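# Swap the parts bin into the shelf slot

## Task

Lift the empty open bin out of its shelf slot and stand it upright on the table. Then slide the open bin that holds parts from the table into that slot, with its open side facing outward and all its parts still inside. Tilt it if the low board above is in the way. It must sit fully inside, behind the shelf's front lip, and the other bins' parts must stay in their own bins. Release it and move the grippers away. Everything must stay in place without the robot holding it.

## Robot and tools

ROBOT. Two FANUC CRX arms, left_arm and right_arm, each with a Robotiq 140 mm two-finger gripper and a wrist camera. Base roots in the scene frame: left_arm at (+0.055, +0.355, 0), quat_wxyz (+0.998, 0, 0, -0.057); right_arm at (+0.051, -0.389, 0), quat_wxyz (+0.996, 0, 0, -0.093). Joint ranges (rad) from base to tip: waist -3.491..3.491, shoulder -3.140..3.140, elbow -1.187..4.328, forearm roll -3.316..3.316, wrist pitch -3.140..3.140, wrist roll -3.927..3.927. The elbow never fully straightens.

FRAME. All poses use one scene frame. Its origin is on the table surface midway between the arms. +z is up, +x points away from the robot over the table, and left_arm sits toward +y. The arm names do not refer to sides of any camera image. On each gripper the fingers extend along its +z axis and close along its y axis. end_effector_position is the point between the pads when closed. Closed fingertips stick out about 33 mm past it, open ones about 9 mm. Closing pushes the tips roughly 24 mm farther out, so keep that clearance above surfaces. Reported hand positions get less accurate at long reach.

ROW FORMAT. Every motion command is built from rows of 20 plain numbers covering both arms, even if only one moves. First left_arm: x, y, z (metres), qw, qx, qy, qz (w first), then left_gripper position, force_limit, speed. Then the same ten for right_arm/right_gripper. x, y, z and the quaternion are an absolute target for that gripper's end_effector_position and end_effector_quat_wxyz in the scene frame. The three gripper numbers each lie in [-1, 1]. To keep an arm still, resend exactly its last reported position and quaternion plus its current gripper numbers; a 0 in the gripper slots is a real command. To hold orientation, repeat one fixed quaternion in every row instead of copying drifting readouts.

GRIPPER NUMBERS. position: +1 fully open (140 mm), about -0.8 where the pads touch, -1 closes until blocked. force_limit, for parts up to 40 mm wide: about 14 N at -1, 60 N at 0, 107 N at +1. speed of the gap change: about 30 mm/s at -1, 140 at 0, 250 at +1. After closing, confirm object_status = 2. Codes: 0 moving, 1 blocked while opening, 2 blocked while closing (a grip), 3 reached the commanded value or pads met. A new force_limit during a grip needs a new position value, e.g. toggle -1 and -0.98. position_measured is in counts: 3 open, 230 pads together.

execute_actions(actions). actions is a list of actions; each action is a list of 1 to 15 rows; each row lasts one control step of 1/30 s, and if fewer than 15 are given the final row repeats to fill 15 steps. An empty list only returns state and images. A target lying over 0.6 m from a gripper's current position along any of its own axes gets the action refused for both arms; if the first action fails this or any action is malformed, nothing runs. Each step the commanded pose is clipped to within 70 mm and 16 degrees of the measured one, and inverse kinematics favours position over orientation, so far targets need several actions.

move(target, speed, stop_force, blocking). target is one 20-number row as above. Each gripper travels in a straight line toward its absolute pose, all arms finishing together in 0.5 to 10 s (cut off at 10 s), rotating the short way. speed: 0.002 to 0.5 m/s, default 0.25; turning up to double that in rad/s. Paths ignore obstacles and the other arm; grippers can lag, deviate or overshoot speed, more near full extension. stop_force: 20 to 80 N, shared by both arms, not allowed in the first 0.2 s. It ends an arm's path when push against its direction of travel rises by that amount, then backs off two steps. Use it only with slow moves and no gripper rotation; omit it when lifting away from something pressed. A target within 1.5 mm and 0.5 degrees counts as stationary. blocking=false returns after 0.5 s while motion continues; it cannot be combined with stop_force, and other commands are refused until wait or stop shows the end. The move: line gives the ending (done, off_target, moving, held, fault, contact) and limits (paced = pose clipped; held = some steps blocked, after which the arm can spurt fast).

wait(seconds): 0 to 10 s, arms keep their last command, returns early if a move ends. stop(): brakes a running move (fingers continue). zoom_image(camera, region): camera is cam_head_left, cam_head_right, cam_left_wrist or cam_right_wrist (each 504x504); region [x0, y0, x1, y1] pixels from top-left, at most 504 by 504. read_manual(section): only "licences". finished_scene(scene): ends the scene whose number is given; irreversible, so only call it when the bin is placed, released and stable.

RESULTS. Each call returns a state line per arm (pose and gripper), Hand target lines (where the controller is steering), optional step readings with HELD marks, a pose unreachable line when the clearance check altered a command, Flange force (noisy, includes held weight; no reading near singular poses), MOTOR HOT warnings and OVER-TEMPERATURE FAULT lines, plus camera images.

HAZARDS. A joint torque at its load limit (147 N m for waist, shoulder, elbow; 36.8 N m for the three wrist joints, carried weight included) or 150 N of outside force freezes that arm for 10 s and drops the rest of the call. Arms are stiff: commanding even slightly past firm contact can fault. Keep arms from striking each other. Avoid drops, slamming, hard pushes and spilling parts; nothing may leave the table. Held objects may occasionally be tugged and loose ones nudged. The simulation keeps running while you compose replies, with the robot holding its last command, and long loaded holds heat the motors.

Each tool is called after "Call:" by a JSON object that holds its "op" and its "data", one argument or row to a line.

## Session

Call:
{"op": "execute_actions", "data": {
  "actions": []
}}

Scene clock: 0.00 s.
left_arm: end_effector_position=(+0.4277, -0.1749, +0.1525) position_measured=3 object_status=3 end_effector_quat_wxyz=(+0.312, +0.646, -0.621, +0.316) | right_arm: end_effector_position=(+0.6770, -0.3046, +0.2320) position_measured=3 object_status=3 end_effector_quat_wxyz=(-0.087, +0.374, +0.911, +0.149)
Joint positions: left_arm=[-0.434  0.125 -0.686  1.416 -0.742 -0.53 ] | right_arm=[ 0.322  0.508  0.668 -0.351 -1.72  -2.541]
Joint velocities: left_arm=[-0.001  0.    -0.    -0.001 -0.     0.   ] | right_arm=[ 0.     0.     0.001  0.    -0.     0.001]
Flange force (N, the push that the arm receives, along the gripper's own x y z axes): no reading
Hand target (left_arm): +0.428, -0.175, +0.153; +0.312, +0.646, -0.621, +0.316
Hand target (right_arm): +0.677, -0.305, +0.232; -0.087, +0.374, +0.911, +0.149

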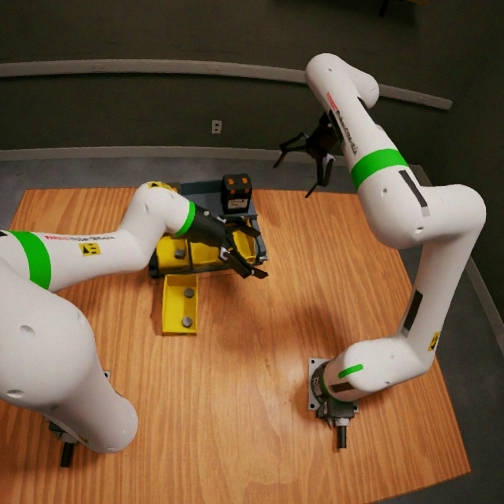

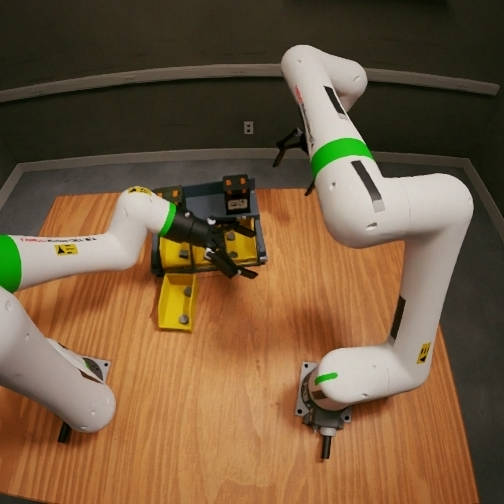

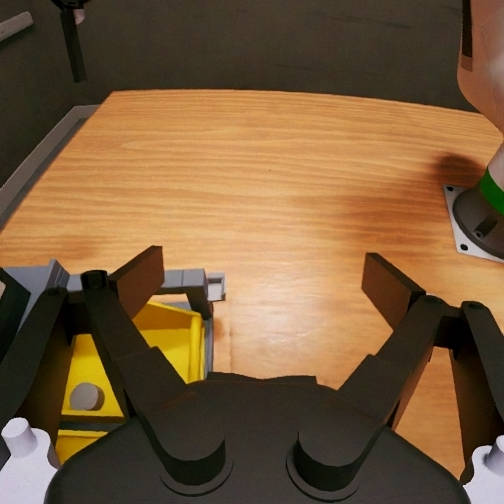

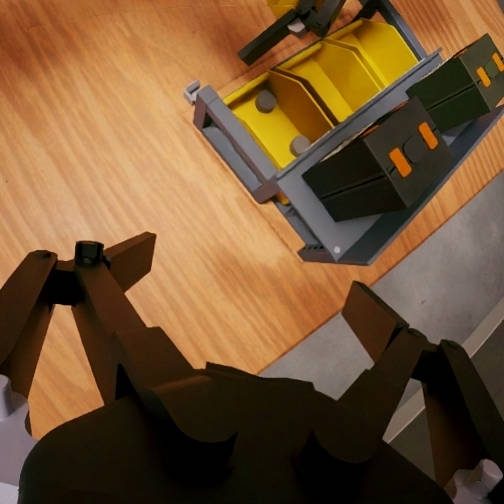

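Call:
{"op": "move", "data": {
  "target": [0.36,0.0,0.33,0,1,0,0,1,0,0,0.6,-0.5,0.3,-0.087,0.374,0.911,0.149,1,0,0],
  "speed": 0.35
}}

Call:
{"op": "zoom_image", "data": {
  "camera": "cam_head_left",
  "region": [110,150,310,350]
}}

Scene clock: 4.07 s.
left_arm: end_effector_position=(+0.3599, -0.0009, +0.3304) position_measured=3 object_status=3 end_effector_quat_wxyz=(+0.001, +1.000, -0.001, +0.001) | right_arm: end_effector_position=(+0.5999, -0.5001, +0.2997) position_measured=3 object_status=3 end_effector_quat_wxyz=(-0.086, +0.374, +0.911, +0.148)
Joint positions: left_arm=[-0.467  0.073  0.291 -0.    -1.786  2.151] | right_arm=[ 0.     0.435  0.721 -0.352 -1.949 -2.279]
Joint velocities: left_arm=[-0.     0.003  0.001 -0.001 -0.002  0.001] | right_arm=[-0.001  0.     0.    -0.     0.    -0.001]
Flange force (N, the push that the arm receives, along the gripper's own x y z axes): left_arm=[6.7 7.2 -11.4] | right_arm=[-4.9 1.2 -4.2]
Hand target (left_arm): +0.360, -0.001, +0.330; +0.001, +1.000, -0.001, +0.001
Hand target (right_arm): +0.600, -0.500, +0.300; -0.086, +0.374, +0.911, +0.148
Off the commanded pose (left_arm): 0.001 m, 0 deg.
Off the commanded pose (right_arm): 0.000 m, 0 deg.
move: done

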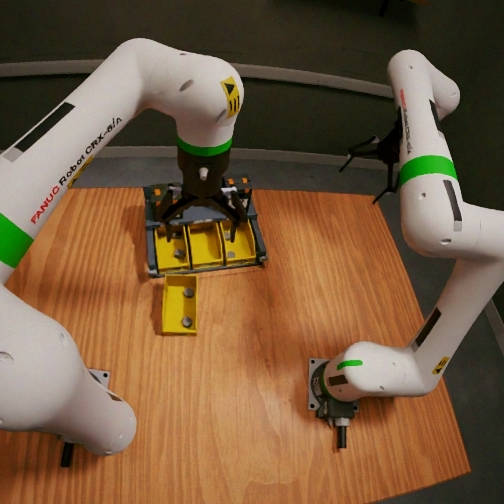

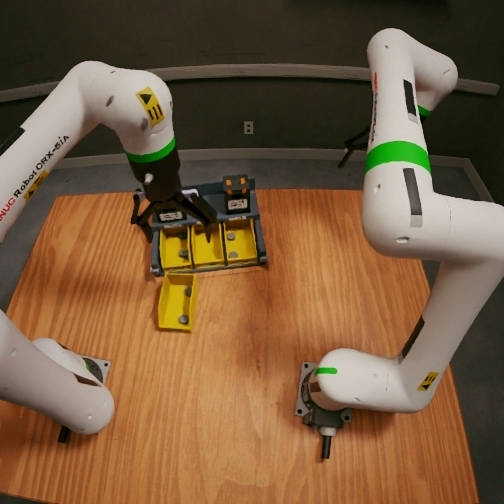

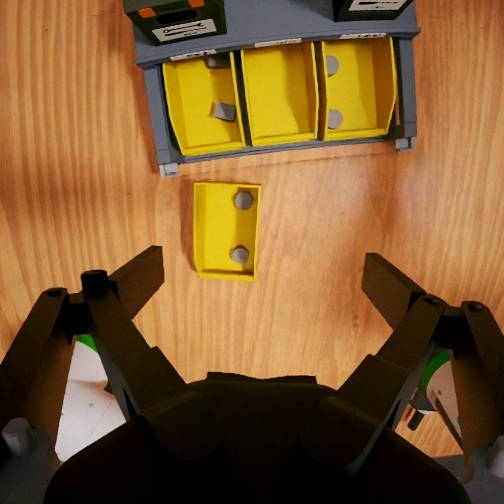

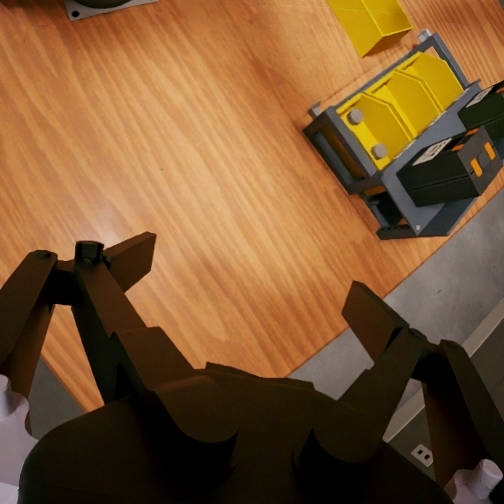

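Region (110, 150, 310, 350) of cam_head_left's 504x504 image, scaled by 2.520, with more detail than that image has.

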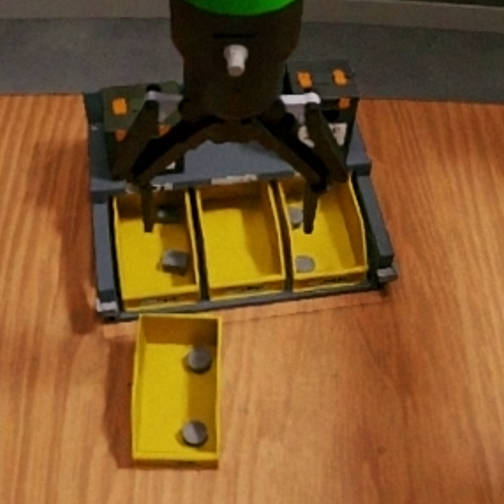

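Call:
{"op": "move", "data": {
  "target": [0.47,-0.04,0.17,0,0.743,-0.669,0,-0.2,0.5,0.5,0.42,-0.33,0.1,0.1,0.1,0.86,0.49,1,0,0],
  "speed": 0.35
}}

Scene clock: 7.83 s.
left_arm: end_effector_position=(+0.4697, -0.0401, +0.1699) position_measured=154 object_status=3 end_effector_quat_wxyz=(+0.000, +0.743, -0.669, +0.000) | right_arm: end_effector_position=(+0.4210, -0.3308, +0.0995) position_measured=3 object_status=3 end_effector_quat_wxyz=(+0.100, +0.101, +0.861, +0.489)
Joint positions: left_arm=[-0.418  0.324  0.214  0.    -1.46   0.638] | right_arm=[-0.333  0.098 -0.437 -1.02  -1.464 -0.928]
Joint velocities: left_arm=[ 0.     0.001  0.     0.     0.    -0.001] | right_arm=[-0.     0.001  0.001 -0.    -0.001 -0.001]
Flange force (N, the push that the arm receives, along the gripper's own x y z axes): left_arm=[4.7 -6.7 -4.7] | right_arm=[-4.3 -3.6 -2.7]
Hand target (left_arm): +0.470, -0.040, +0.170; +0.000, +0.743, -0.669, +0.000
Hand target (right_arm): +0.421, -0.331, +0.099; +0.099, +0.101, +0.861, +0.489
Off the commanded pose (left_arm): 0.000 m, 0 deg.
Off the commanded pose (right_arm): 0.001 m, 0 deg.
move: done

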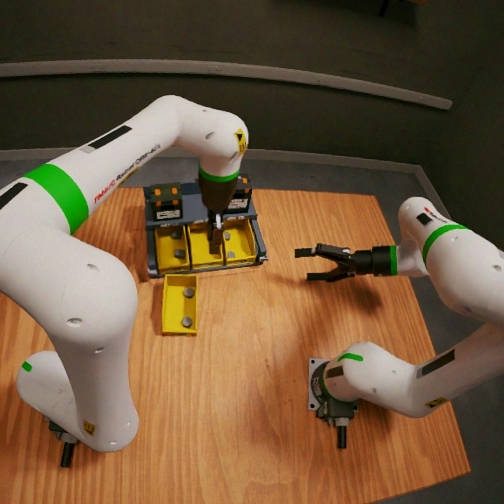

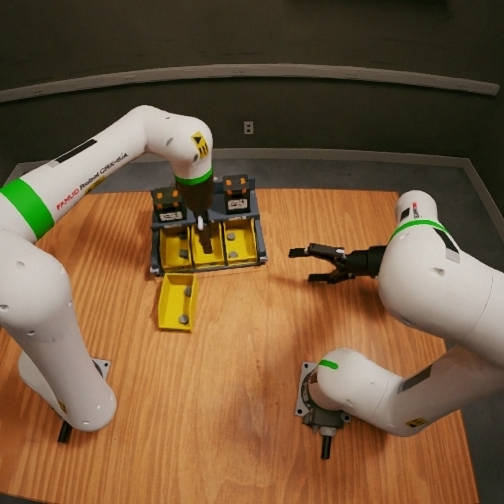

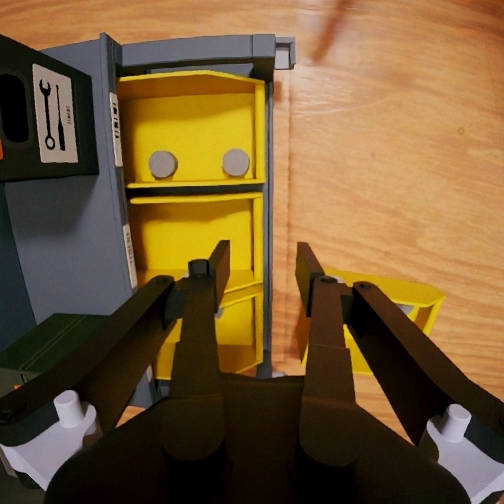

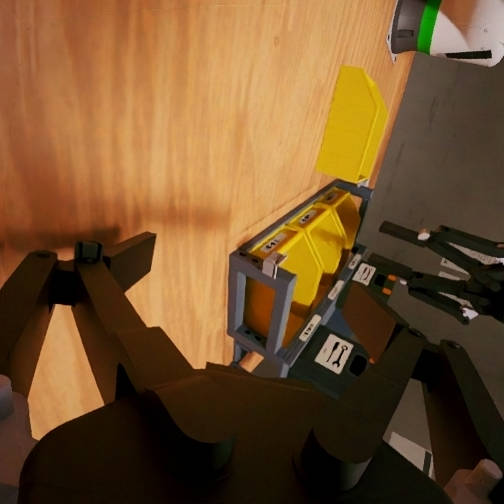

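Call:
{"op": "move", "data": {
  "target": [0.471,-0.022,0.105,0,0.743,-0.669,0,-0.45,0.5,0.5,0.42,-0.33,0.1,0.1,0.1,0.86,0.49,1,0,0],
  "speed": 0.1
}}

Call:
{"op": "zoom_image", "data": {
  "camera": "cam_right_wrist",
  "region": [210,50,450,350]
}}

Call:
{"op": "zoom_image", "data": {
  "camera": "cam_head_left",
  "region": [130,200,280,350]
}}

Scene clock: 10.30 s.
left_arm: end_effector_position=(+0.4710, -0.0219, +0.1050) position_measured=186 object_status=3 end_effector_quat_wxyz=(-0.000, +0.743, -0.669, +0.000) | right_arm: end_effector_position=(+0.4200, -0.3300, +0.1000) position_measured=3 object_status=3 end_effector_quat_wxyz=(+0.100, +0.100, +0.860, +0.490)
Joint positions: left_arm=[-0.388  0.325  0.062 -0.    -1.307  0.608] | right_arm=[-0.335  0.097 -0.439 -1.022 -1.466 -0.924]
Joint velocities: left_arm=[ 0.    -0.001 -0.     0.004  0.    -0.   ] | right_arm=[-0.     0.    -0.002  0.    -0.     0.   ]
Flange force (N, the push that the arm receives, along the gripper's own x y z axes): left_arm=[4.5 -6.0 -4.0] | right_arm=[-4.1 -3.2 -1.3]
Hand target (left_arm): +0.471, -0.022, +0.105; -0.000, +0.743, -0.669, +0.000
Hand target (right_arm): +0.420, -0.330, +0.100; +0.100, +0.100, +0.860, +0.490
Off the commanded pose (left_arm): 0.000 m, 0 deg.
Off the commanded pose (right_arm): 0.000 m, 0 deg.
move: done

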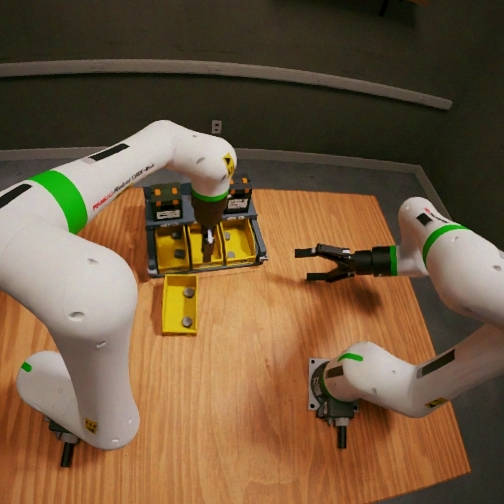

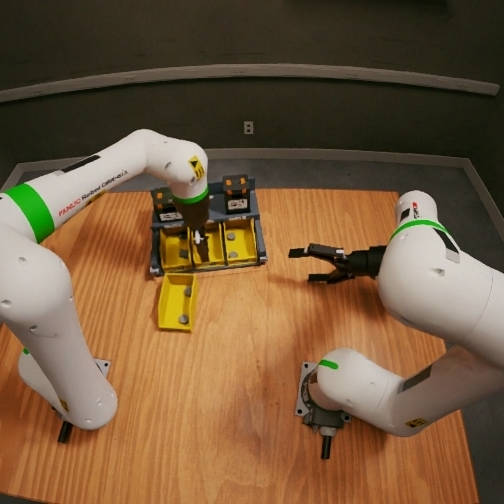

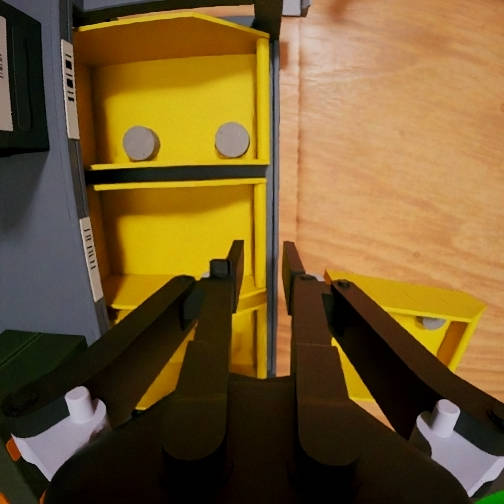

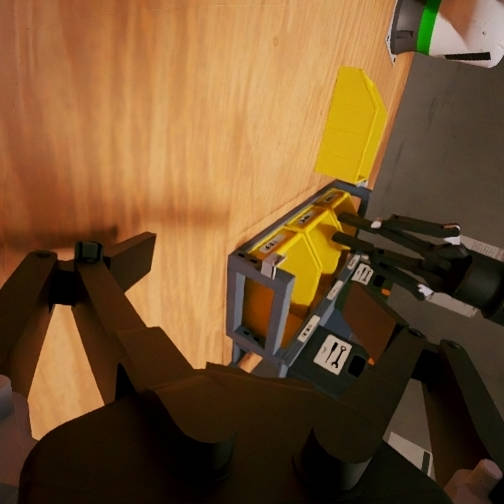

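Region (210, 50, 450, 350) of cam_right_wrist's 504x504 image, scaled by 1.680, with more detail than that image has; it fills the left 403 columns of this view, and the rest is white.

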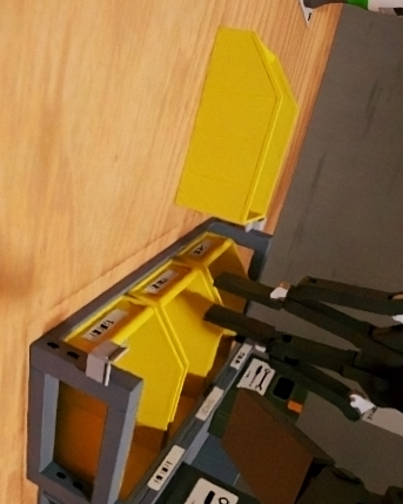

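Region (130, 200, 280, 350) of cam_head_left's 504x504 image, scaled by 3.360, with more detail than that image has.

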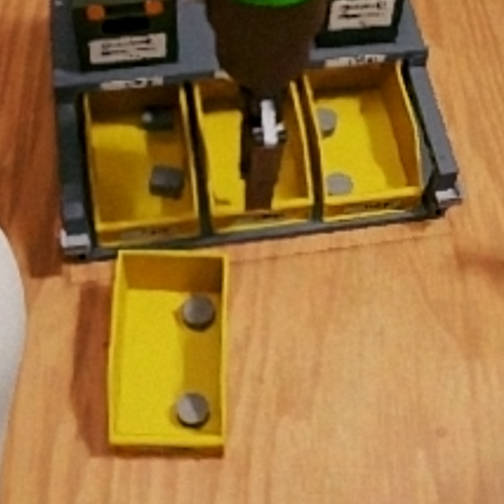

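Call:
{"op": "move", "data": {
  "target": [0.472,-0.022,0.066,0,0.743,-0.669,0,-0.45,0.5,0.5,0.42,-0.33,0.1,0.1,0.1,0.86,0.49,1,0,0],
  "speed": 0.06
}}

Call:
{"op": "move", "data": {
  "target": [0.472,-0.022,0.066,0,0.743,-0.669,0,-1,0.5,-0.5,0.42,-0.33,0.1,0.1,0.1,0.86,0.49,1,0,0]
}}

Call:
{"op": "zoom_image", "data": {
  "camera": "cam_right_wrist",
  "region": [230,150,400,320]
}}

Scene clock: 12.67 s.
left_arm: end_effector_position=(+0.4719, -0.0219, +0.0660) position_measured=186 object_status=3 end_effector_quat_wxyz=(-0.000, +0.743, -0.669, -0.000) | right_arm: end_effector_position=(+0.4200, -0.3300, +0.1000) position_measured=3 object_status=3 end_effector_quat_wxyz=(+0.100, +0.100, +0.860, +0.490)
Joint positions: left_arm=[-0.387  0.356  0.008 -0.    -1.222  0.607] | right_arm=[-0.335  0.097 -0.439 -1.022 -1.466 -0.924]
Joint velocities: left_arm=[ 0.     0.001 -0.    -0.001  0.    -0.   ] | right_arm=[ 0.     0.    -0.001 -0.     0.    -0.001]
Flange force (N, the push that the arm receives, along the gripper's own x y z axes): left_arm=[5.2 -7.0 -3.7] | right_arm=[-3.5 -1.9 -2.1]
Hand target (left_arm): +0.472, -0.022, +0.066; -0.000, +0.743, -0.669, -0.000
Hand target (right_arm): +0.420, -0.330, +0.100; +0.100, +0.100, +0.860, +0.490
Off the commanded pose (left_arm): 0.000 m, 0 deg.
Off the commanded pose (right_arm): 0.000 m, 0 deg.
move: done

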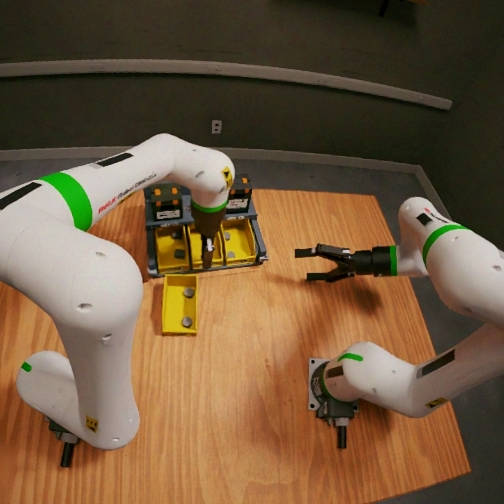

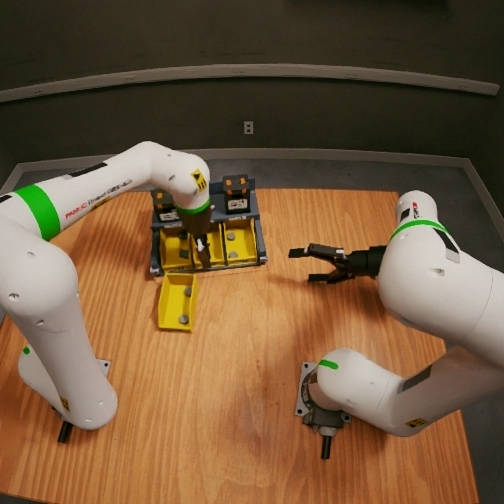

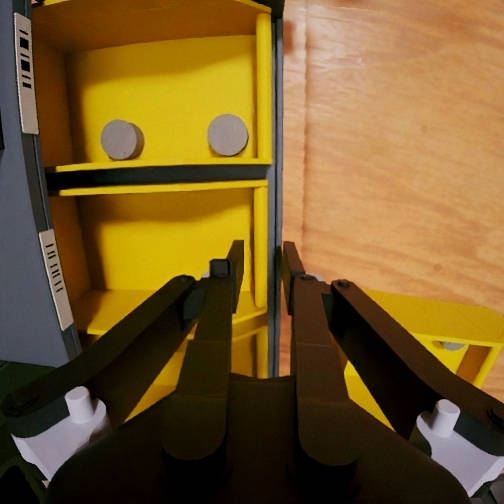

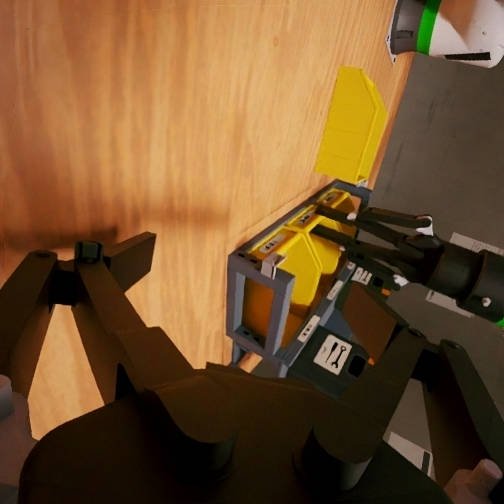

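Scene clock: 13.37 s.
left_arm: end_effector_position=(+0.4720, -0.0220, +0.0660) position_measured=223 object_status=2 end_effector_quat_wxyz=(-0.000, +0.743, -0.669, -0.000) | right_arm: end_effector_position=(+0.4200, -0.3300, +0.1000) position_measured=3 object_status=3 end_effector_quat_wxyz=(+0.100, +0.100, +0.860, +0.490)
Joint positions: left_arm=[-0.387  0.356  0.008 -0.    -1.222  0.607] | right_arm=[-0.335  0.097 -0.439 -1.022 -1.466 -0.924]
Joint velocities: left_arm=[ 0.     0.001  0.001 -0.001  0.001  0.   ] | right_arm=[-0. -0. -0.  0.  0.  0.]
Flange force (N, the push that the arm receives, along the gripper's own x y z axes): left_arm=[0.7 -5.5 -19.3] | right_arm=[-4.8 -2.8 -0.9]
Hand target (left_arm): +0.472, -0.022, +0.066; +0.000, +0.743, -0.669, -0.000
Hand target (right_arm): +0.420, -0.330, +0.100; +0.100, +0.100, +0.860, +0.490
Off the commanded pose (left_arm): 0.000 m, 0 deg.
Off the commanded pose (right_arm): 0.000 m, 0 deg.
move: done

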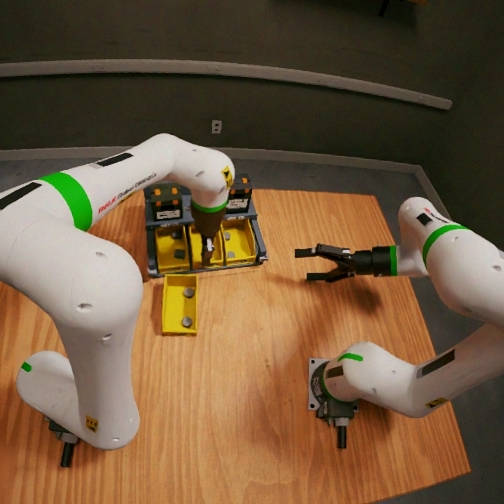

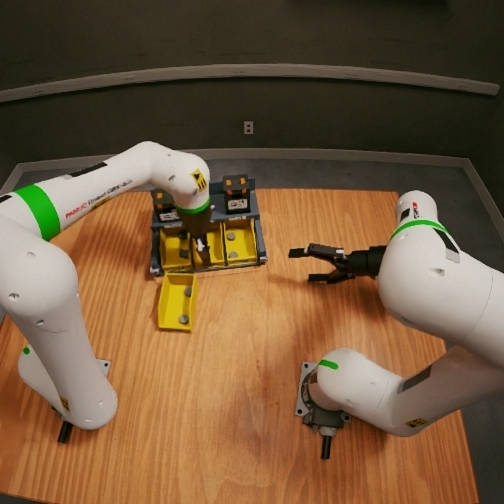

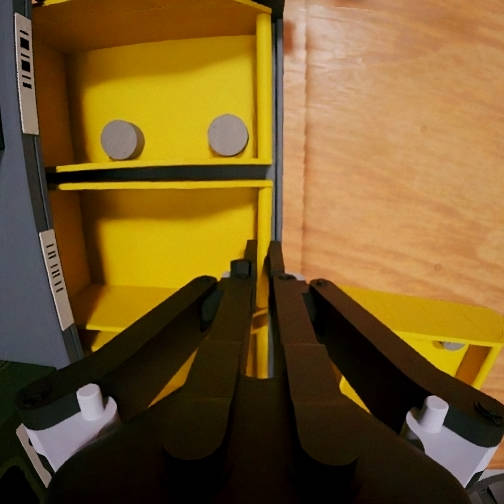

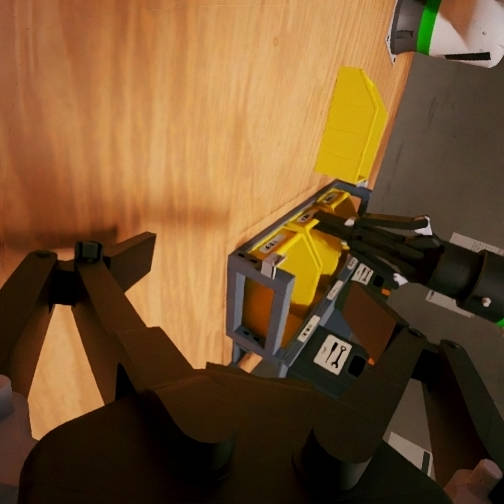

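Region (230, 150, 400, 320) of cam_right_wrist's 504x504 image, scaled by 2.965, with more detail than that image has.

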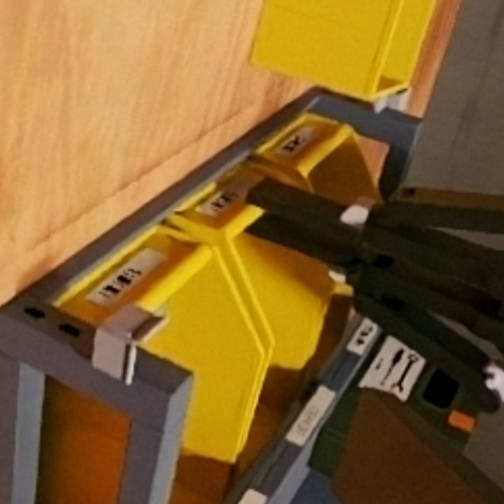

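Call:
{"op": "move", "data": {
  "target": [0.473,-0.022,0.066,0,0.743,-0.669,0,-0.6,0.8,-0.5,0.42,-0.33,0.1,0.1,0.1,0.86,0.49,1,0,0]
}}

Call:
{"op": "move", "data": {
  "target": [0.473,-0.022,0.056,0,0.743,-0.669,0,-0.6,0.8,-0.5,0.42,-0.33,0.1,0.1,0.1,0.86,0.49,1,0,0],
  "speed": 0.03
}}

Call:
{"op": "move", "data": {
  "target": [0.473,-0.022,0.056,0,0.743,-0.669,0,-1,0.8,-0.5,0.42,-0.33,0.1,0.1,0.1,0.86,0.49,1,0,0]
}}

Call:
{"op": "move", "data": {
  "target": [0.478,-0.022,0.080,0.052,0.741,-0.667,-0.047,-1,0.8,-0.5,0.42,-0.33,0.1,0.1,0.1,0.86,0.49,1,0,0],
  "speed": 0.04
}}

Call:
{"op": "move", "data": {
  "target": [0.44,-0.026,0.086,0.052,0.741,-0.667,-0.047,-1,0.8,-0.5,0.42,-0.33,0.1,0.1,0.1,0.86,0.49,1,0,0],
  "speed": 0.02,
  "stop_force": 25
}}

Call:
{"op": "zoom_image", "data": {
  "camera": "cam_right_wrist",
  "region": [230,130,420,320]
}}

Scene clock: 18.33 s.
left_arm: end_effector_position=(+0.4730, -0.0220, +0.0660) position_measured=205 object_status=3 end_effector_quat_wxyz=(-0.000, +0.743, -0.669, +0.000) | right_arm: end_effector_position=(+0.4200, -0.3300, +0.1000) position_measured=3 object_status=3 end_effector_quat_wxyz=(+0.100, +0.100, +0.860, +0.490)
Joint positions: left_arm=[-0.386  0.358  0.01  -0.    -1.223  0.606] | right_arm=[-0.335  0.097 -0.439 -1.022 -1.466 -0.924]
Joint velocities: left_arm=[0.    0.001 0.    0.001 0.001 0.   ] | right_arm=[ 0.001 -0.    -0.     0.    -0.    -0.001]
Flange force (N, the push that the arm receives, along the gripper's own x y z axes): left_arm=[5.1 -7.2 -3.5] | right_arm=[-0.8 0.7 -1.4]
Hand target (left_arm): +0.473, -0.022, +0.066; +0.000, +0.743, -0.669, +0.000
Hand target (right_arm): +0.420, -0.330, +0.100; +0.100, +0.100, +0.860, +0.490
Off the commanded pose (left_arm): 0.000 m, 0 deg.
Off the commanded pose (right_arm): 0.000 m, 0 deg.
move: done

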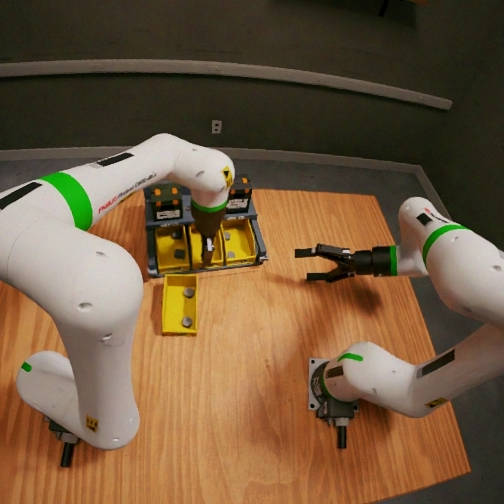

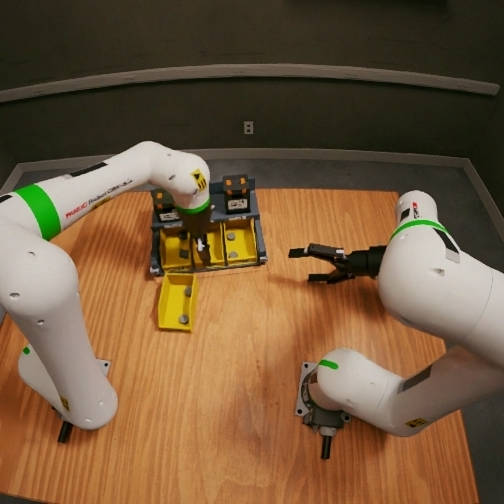

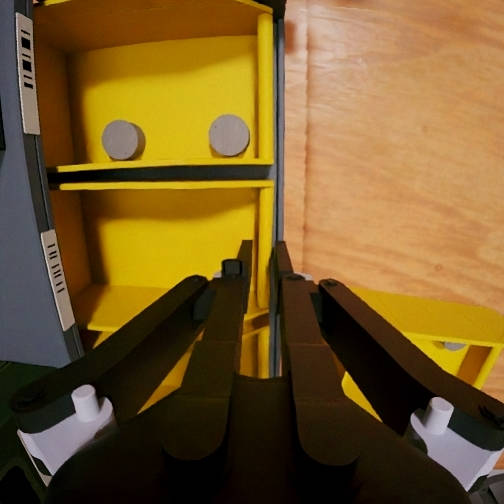

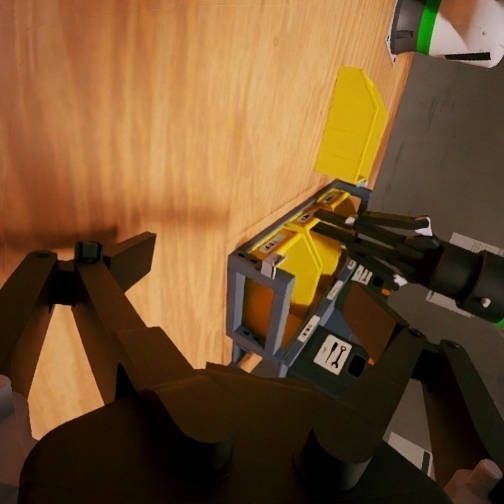

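Scene clock: 19.03 s.
left_arm: end_effector_position=(+0.4730, -0.0220, +0.0560) position_measured=205 object_status=3 end_effector_quat_wxyz=(-0.000, +0.743, -0.669, +0.000) | right_arm: end_effector_position=(+0.4200, -0.3300, +0.1000) position_measured=3 object_status=3 end_effector_quat_wxyz=(+0.100, +0.100, +0.860, +0.490)
Joint positions: left_arm=[-0.386  0.366 -0.003  0.    -1.201  0.606] | right_arm=[-0.335  0.097 -0.439 -1.022 -1.466 -0.924]
Joint velocities: left_arm=[-0.     0.    -0.001  0.     0.001  0.   ] | right_arm=[ 0.001  0.    -0.001  0.    -0.     0.   ]
Flange force (N, the push that the arm receives, along the gripper's own x y z axes): left_arm=[5.0 -7.2 -3.2] | right_arm=[-3.0 -1.9 -2.5]
Hand target (left_arm): +0.473, -0.022, +0.056; -0.000, +0.743, -0.669, -0.000
Hand target (right_arm): +0.420, -0.330, +0.100; +0.100, +0.100, +0.860, +0.490
Off the commanded pose (left_arm): 0.000 m, 0 deg.
Off the commanded pose (right_arm): 0.000 m, 0 deg.
move: done

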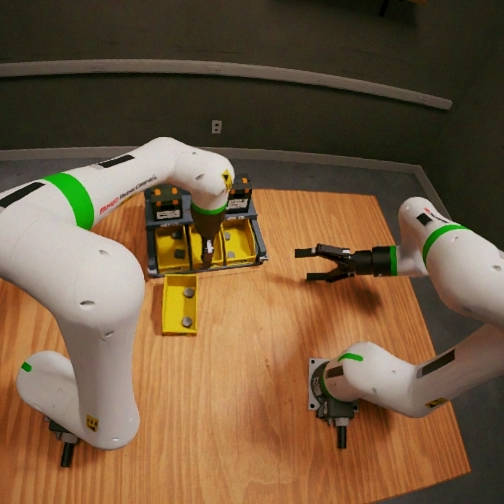

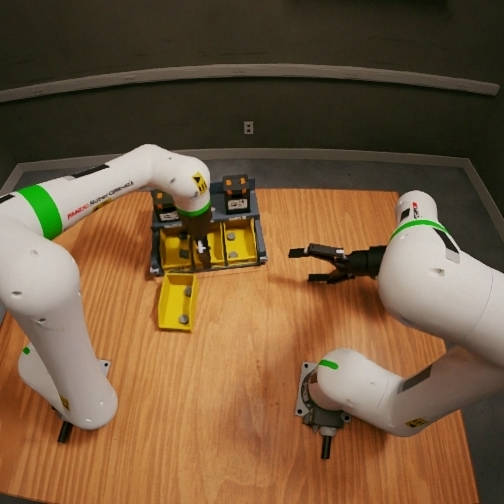

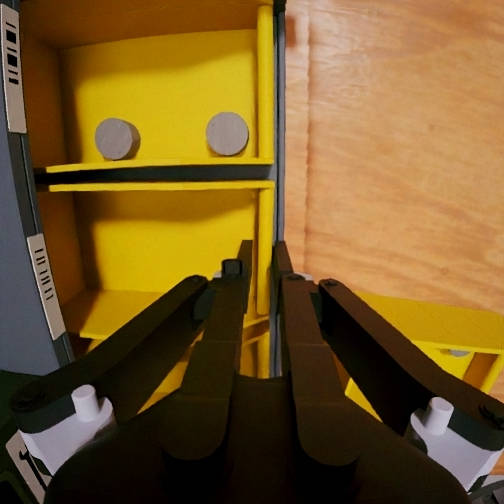

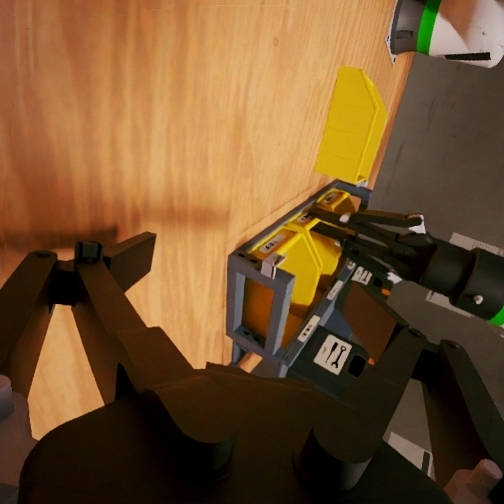

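Scene clock: 19.73 s.
left_arm: end_effector_position=(+0.4730, -0.0220, +0.0560) position_measured=223 object_status=2 end_effector_quat_wxyz=(+0.000, +0.743, -0.669, -0.000) | right_arm: end_effector_position=(+0.4200, -0.3300, +0.1000) position_measured=3 object_status=3 end_effector_quat_wxyz=(+0.100, +0.100, +0.860, +0.490)
Joint positions: left_arm=[-0.386  0.366 -0.003  0.    -1.201  0.606] | right_arm=[-0.335  0.097 -0.439 -1.022 -1.466 -0.924]
Joint velocities: left_arm=[ 0.     0.003 -0.     0.    -0.    -0.   ] | right_arm=[-0. -0.  0. -0.  0.  0.]
Flange force (N, the push that the arm receives, along the gripper's own x y z axes): left_arm=[-1.6 -4.0 -18.1] | right_arm=[-2.2 -2.4 -1.0]
Hand target (left_arm): +0.473, -0.022, +0.056; -0.000, +0.743, -0.669, +0.000
Hand target (right_arm): +0.420, -0.330, +0.100; +0.100, +0.100, +0.860, +0.490
Off the commanded pose (left_arm): 0.000 m, 0 deg.
Off the commanded pose (right_arm): 0.000 m, 0 deg.
move: done

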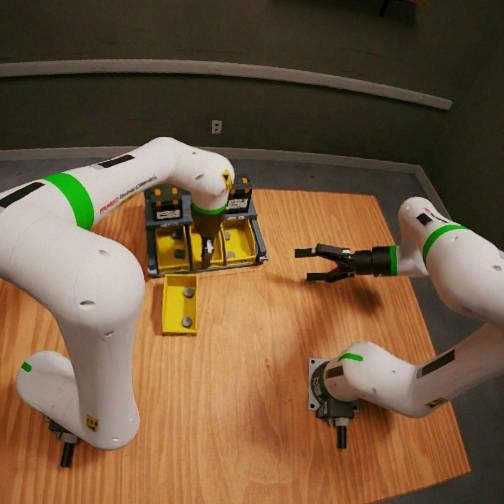

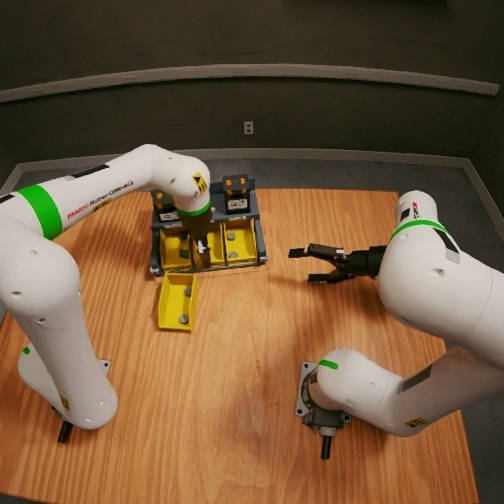

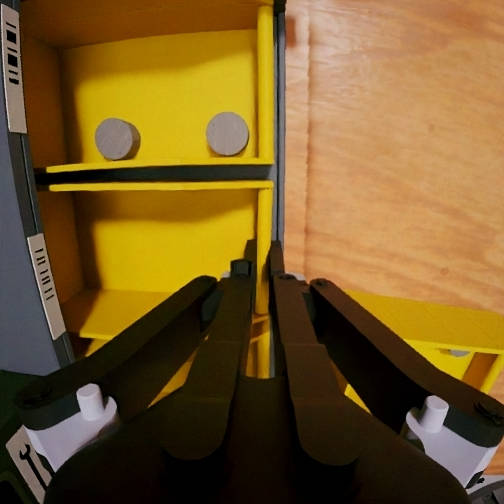

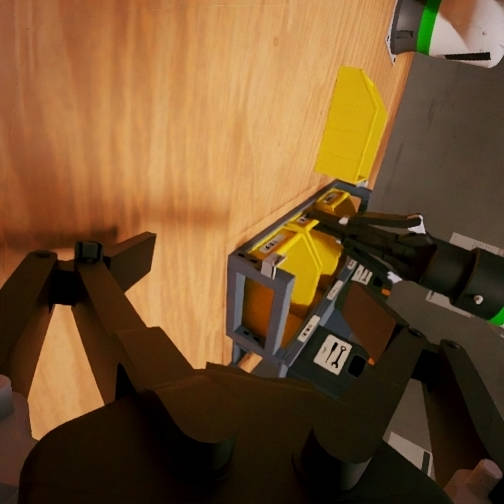

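Scene clock: 21.73 s.
left_arm: end_effector_position=(+0.4781, -0.0221, +0.0801) position_measured=223 object_status=2 end_effector_quat_wxyz=(+0.052, +0.741, -0.667, -0.047) | right_arm: end_effector_position=(+0.4200, -0.3300, +0.1000) position_measured=3 object_status=3 end_effector_quat_wxyz=(+0.100, +0.100, +0.860, +0.490)
Joint positions: left_arm=[-0.335  0.442  0.13   0.075 -1.38   0.536] | right_arm=[-0.335  0.097 -0.439 -1.022 -1.466 -0.924]
Joint velocities: left_arm=[-0.     0.001  0.001 -0.    -0.001 -0.   ] | right_arm=[-0.    -0.    -0.001 -0.     0.     0.002]
Flange force (N, the push that the arm receives, along the gripper's own x y z axes): left_arm=[4.6 -7.1 -4.5] | right_arm=[-3.4 0.2 -2.6]
Hand target (left_arm): +0.478, -0.022, +0.080; +0.052, +0.741, -0.667, -0.047
Hand target (right_arm): +0.420, -0.330, +0.100; +0.100, +0.100, +0.860, +0.490
Off the commanded pose (left_arm): 0.000 m, 0 deg.
Off the commanded pose (right_arm): 0.000 m, 0 deg.
move: done

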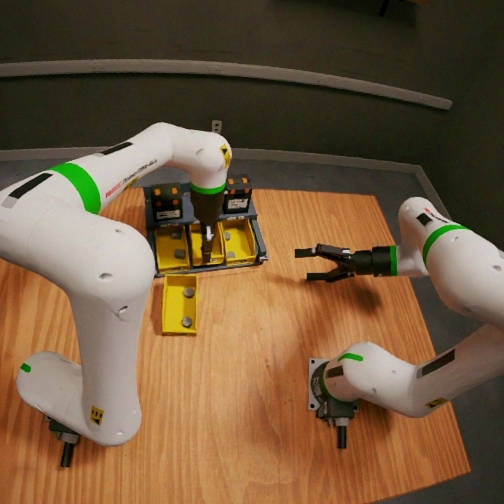

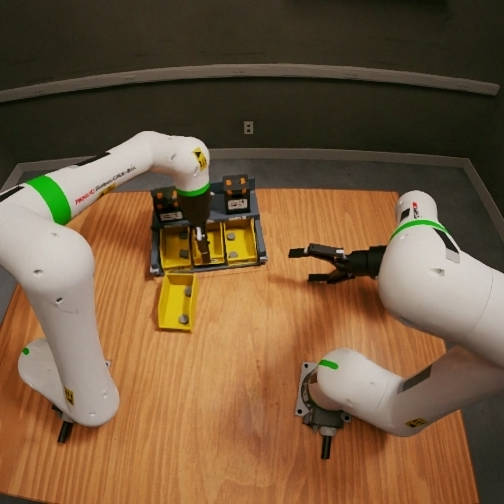

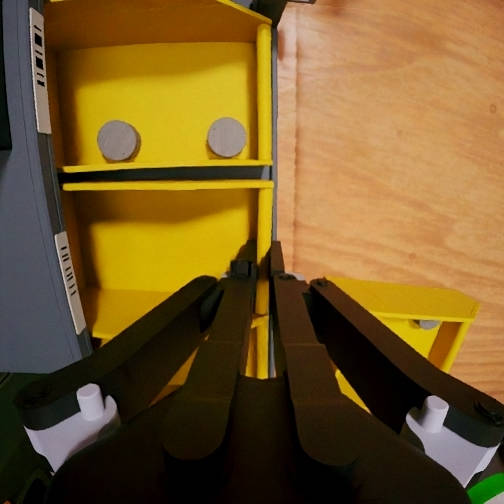

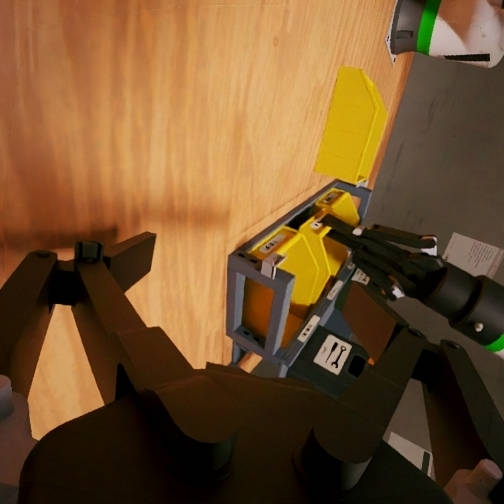

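Scene clock: 23.90 s.
left_arm: end_effector_position=(+0.4400, -0.0259, +0.0860) position_measured=223 object_status=2 end_effector_quat_wxyz=(+0.052, +0.741, -0.667, -0.047) | right_arm: end_effector_position=(+0.4200, -0.3300, +0.1000) position_measured=3 object_status=3 end_effector_quat_wxyz=(+0.100, +0.100, +0.860, +0.490)
Joint positions: left_arm=[-0.371  0.373  0.047  0.079 -1.363  0.57 ] | right_arm=[-0.335  0.097 -0.439 -1.022 -1.466 -0.924]
Joint velocities: left_arm=[-0.    -0.001 -0.001 -0.001 -0.     0.   ] | right_arm=[ 0.    -0.    -0.001  0.    -0.    -0.001]
Flange force (N, the push that the arm receives, along the gripper's own x y z axes): left_arm=[4.2 -6.6 -3.6] | right_arm=[-4.4 -2.6 -0.7]
Hand target (left_arm): +0.440, -0.026, +0.086; +0.052, +0.741, -0.667, -0.047
Hand target (right_arm): +0.420, -0.330, +0.100; +0.100, +0.100, +0.860, +0.490
Off the commanded pose (left_arm): 0.000 m, 0 deg.
Off the commanded pose (right_arm): 0.000 m, 0 deg.
move: done

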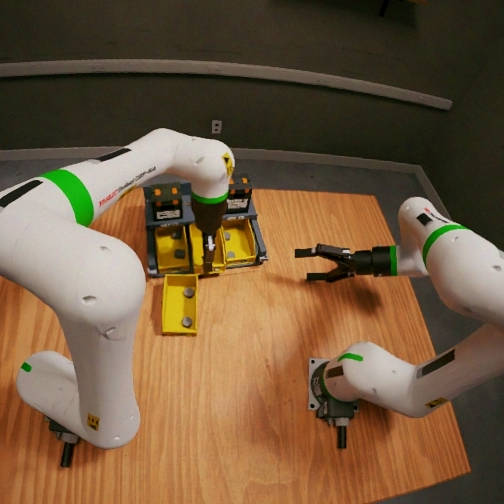

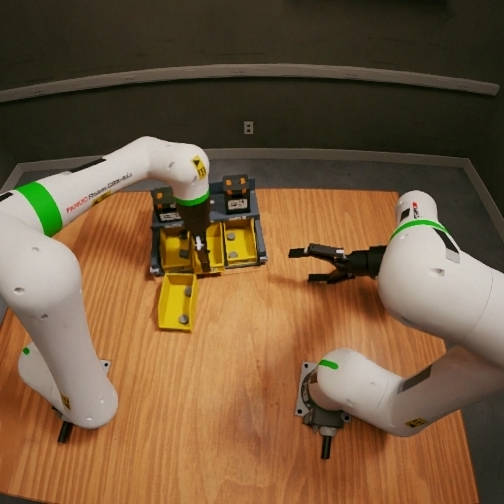

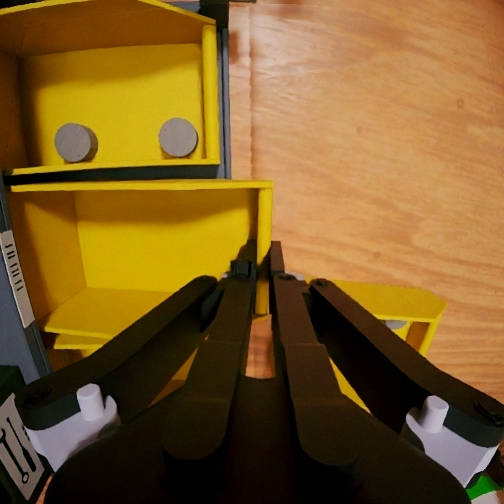

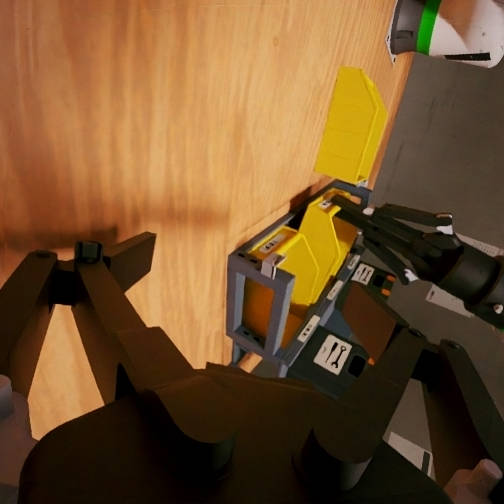

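Region (230, 130, 420, 320) of cam_right_wrist's 504x504 image, scaled by 2.653, with more detail than that image has.

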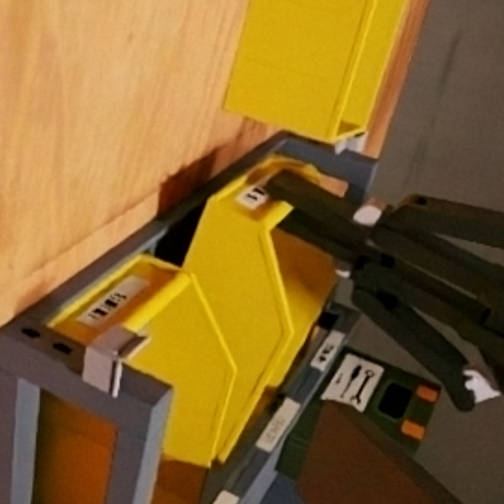

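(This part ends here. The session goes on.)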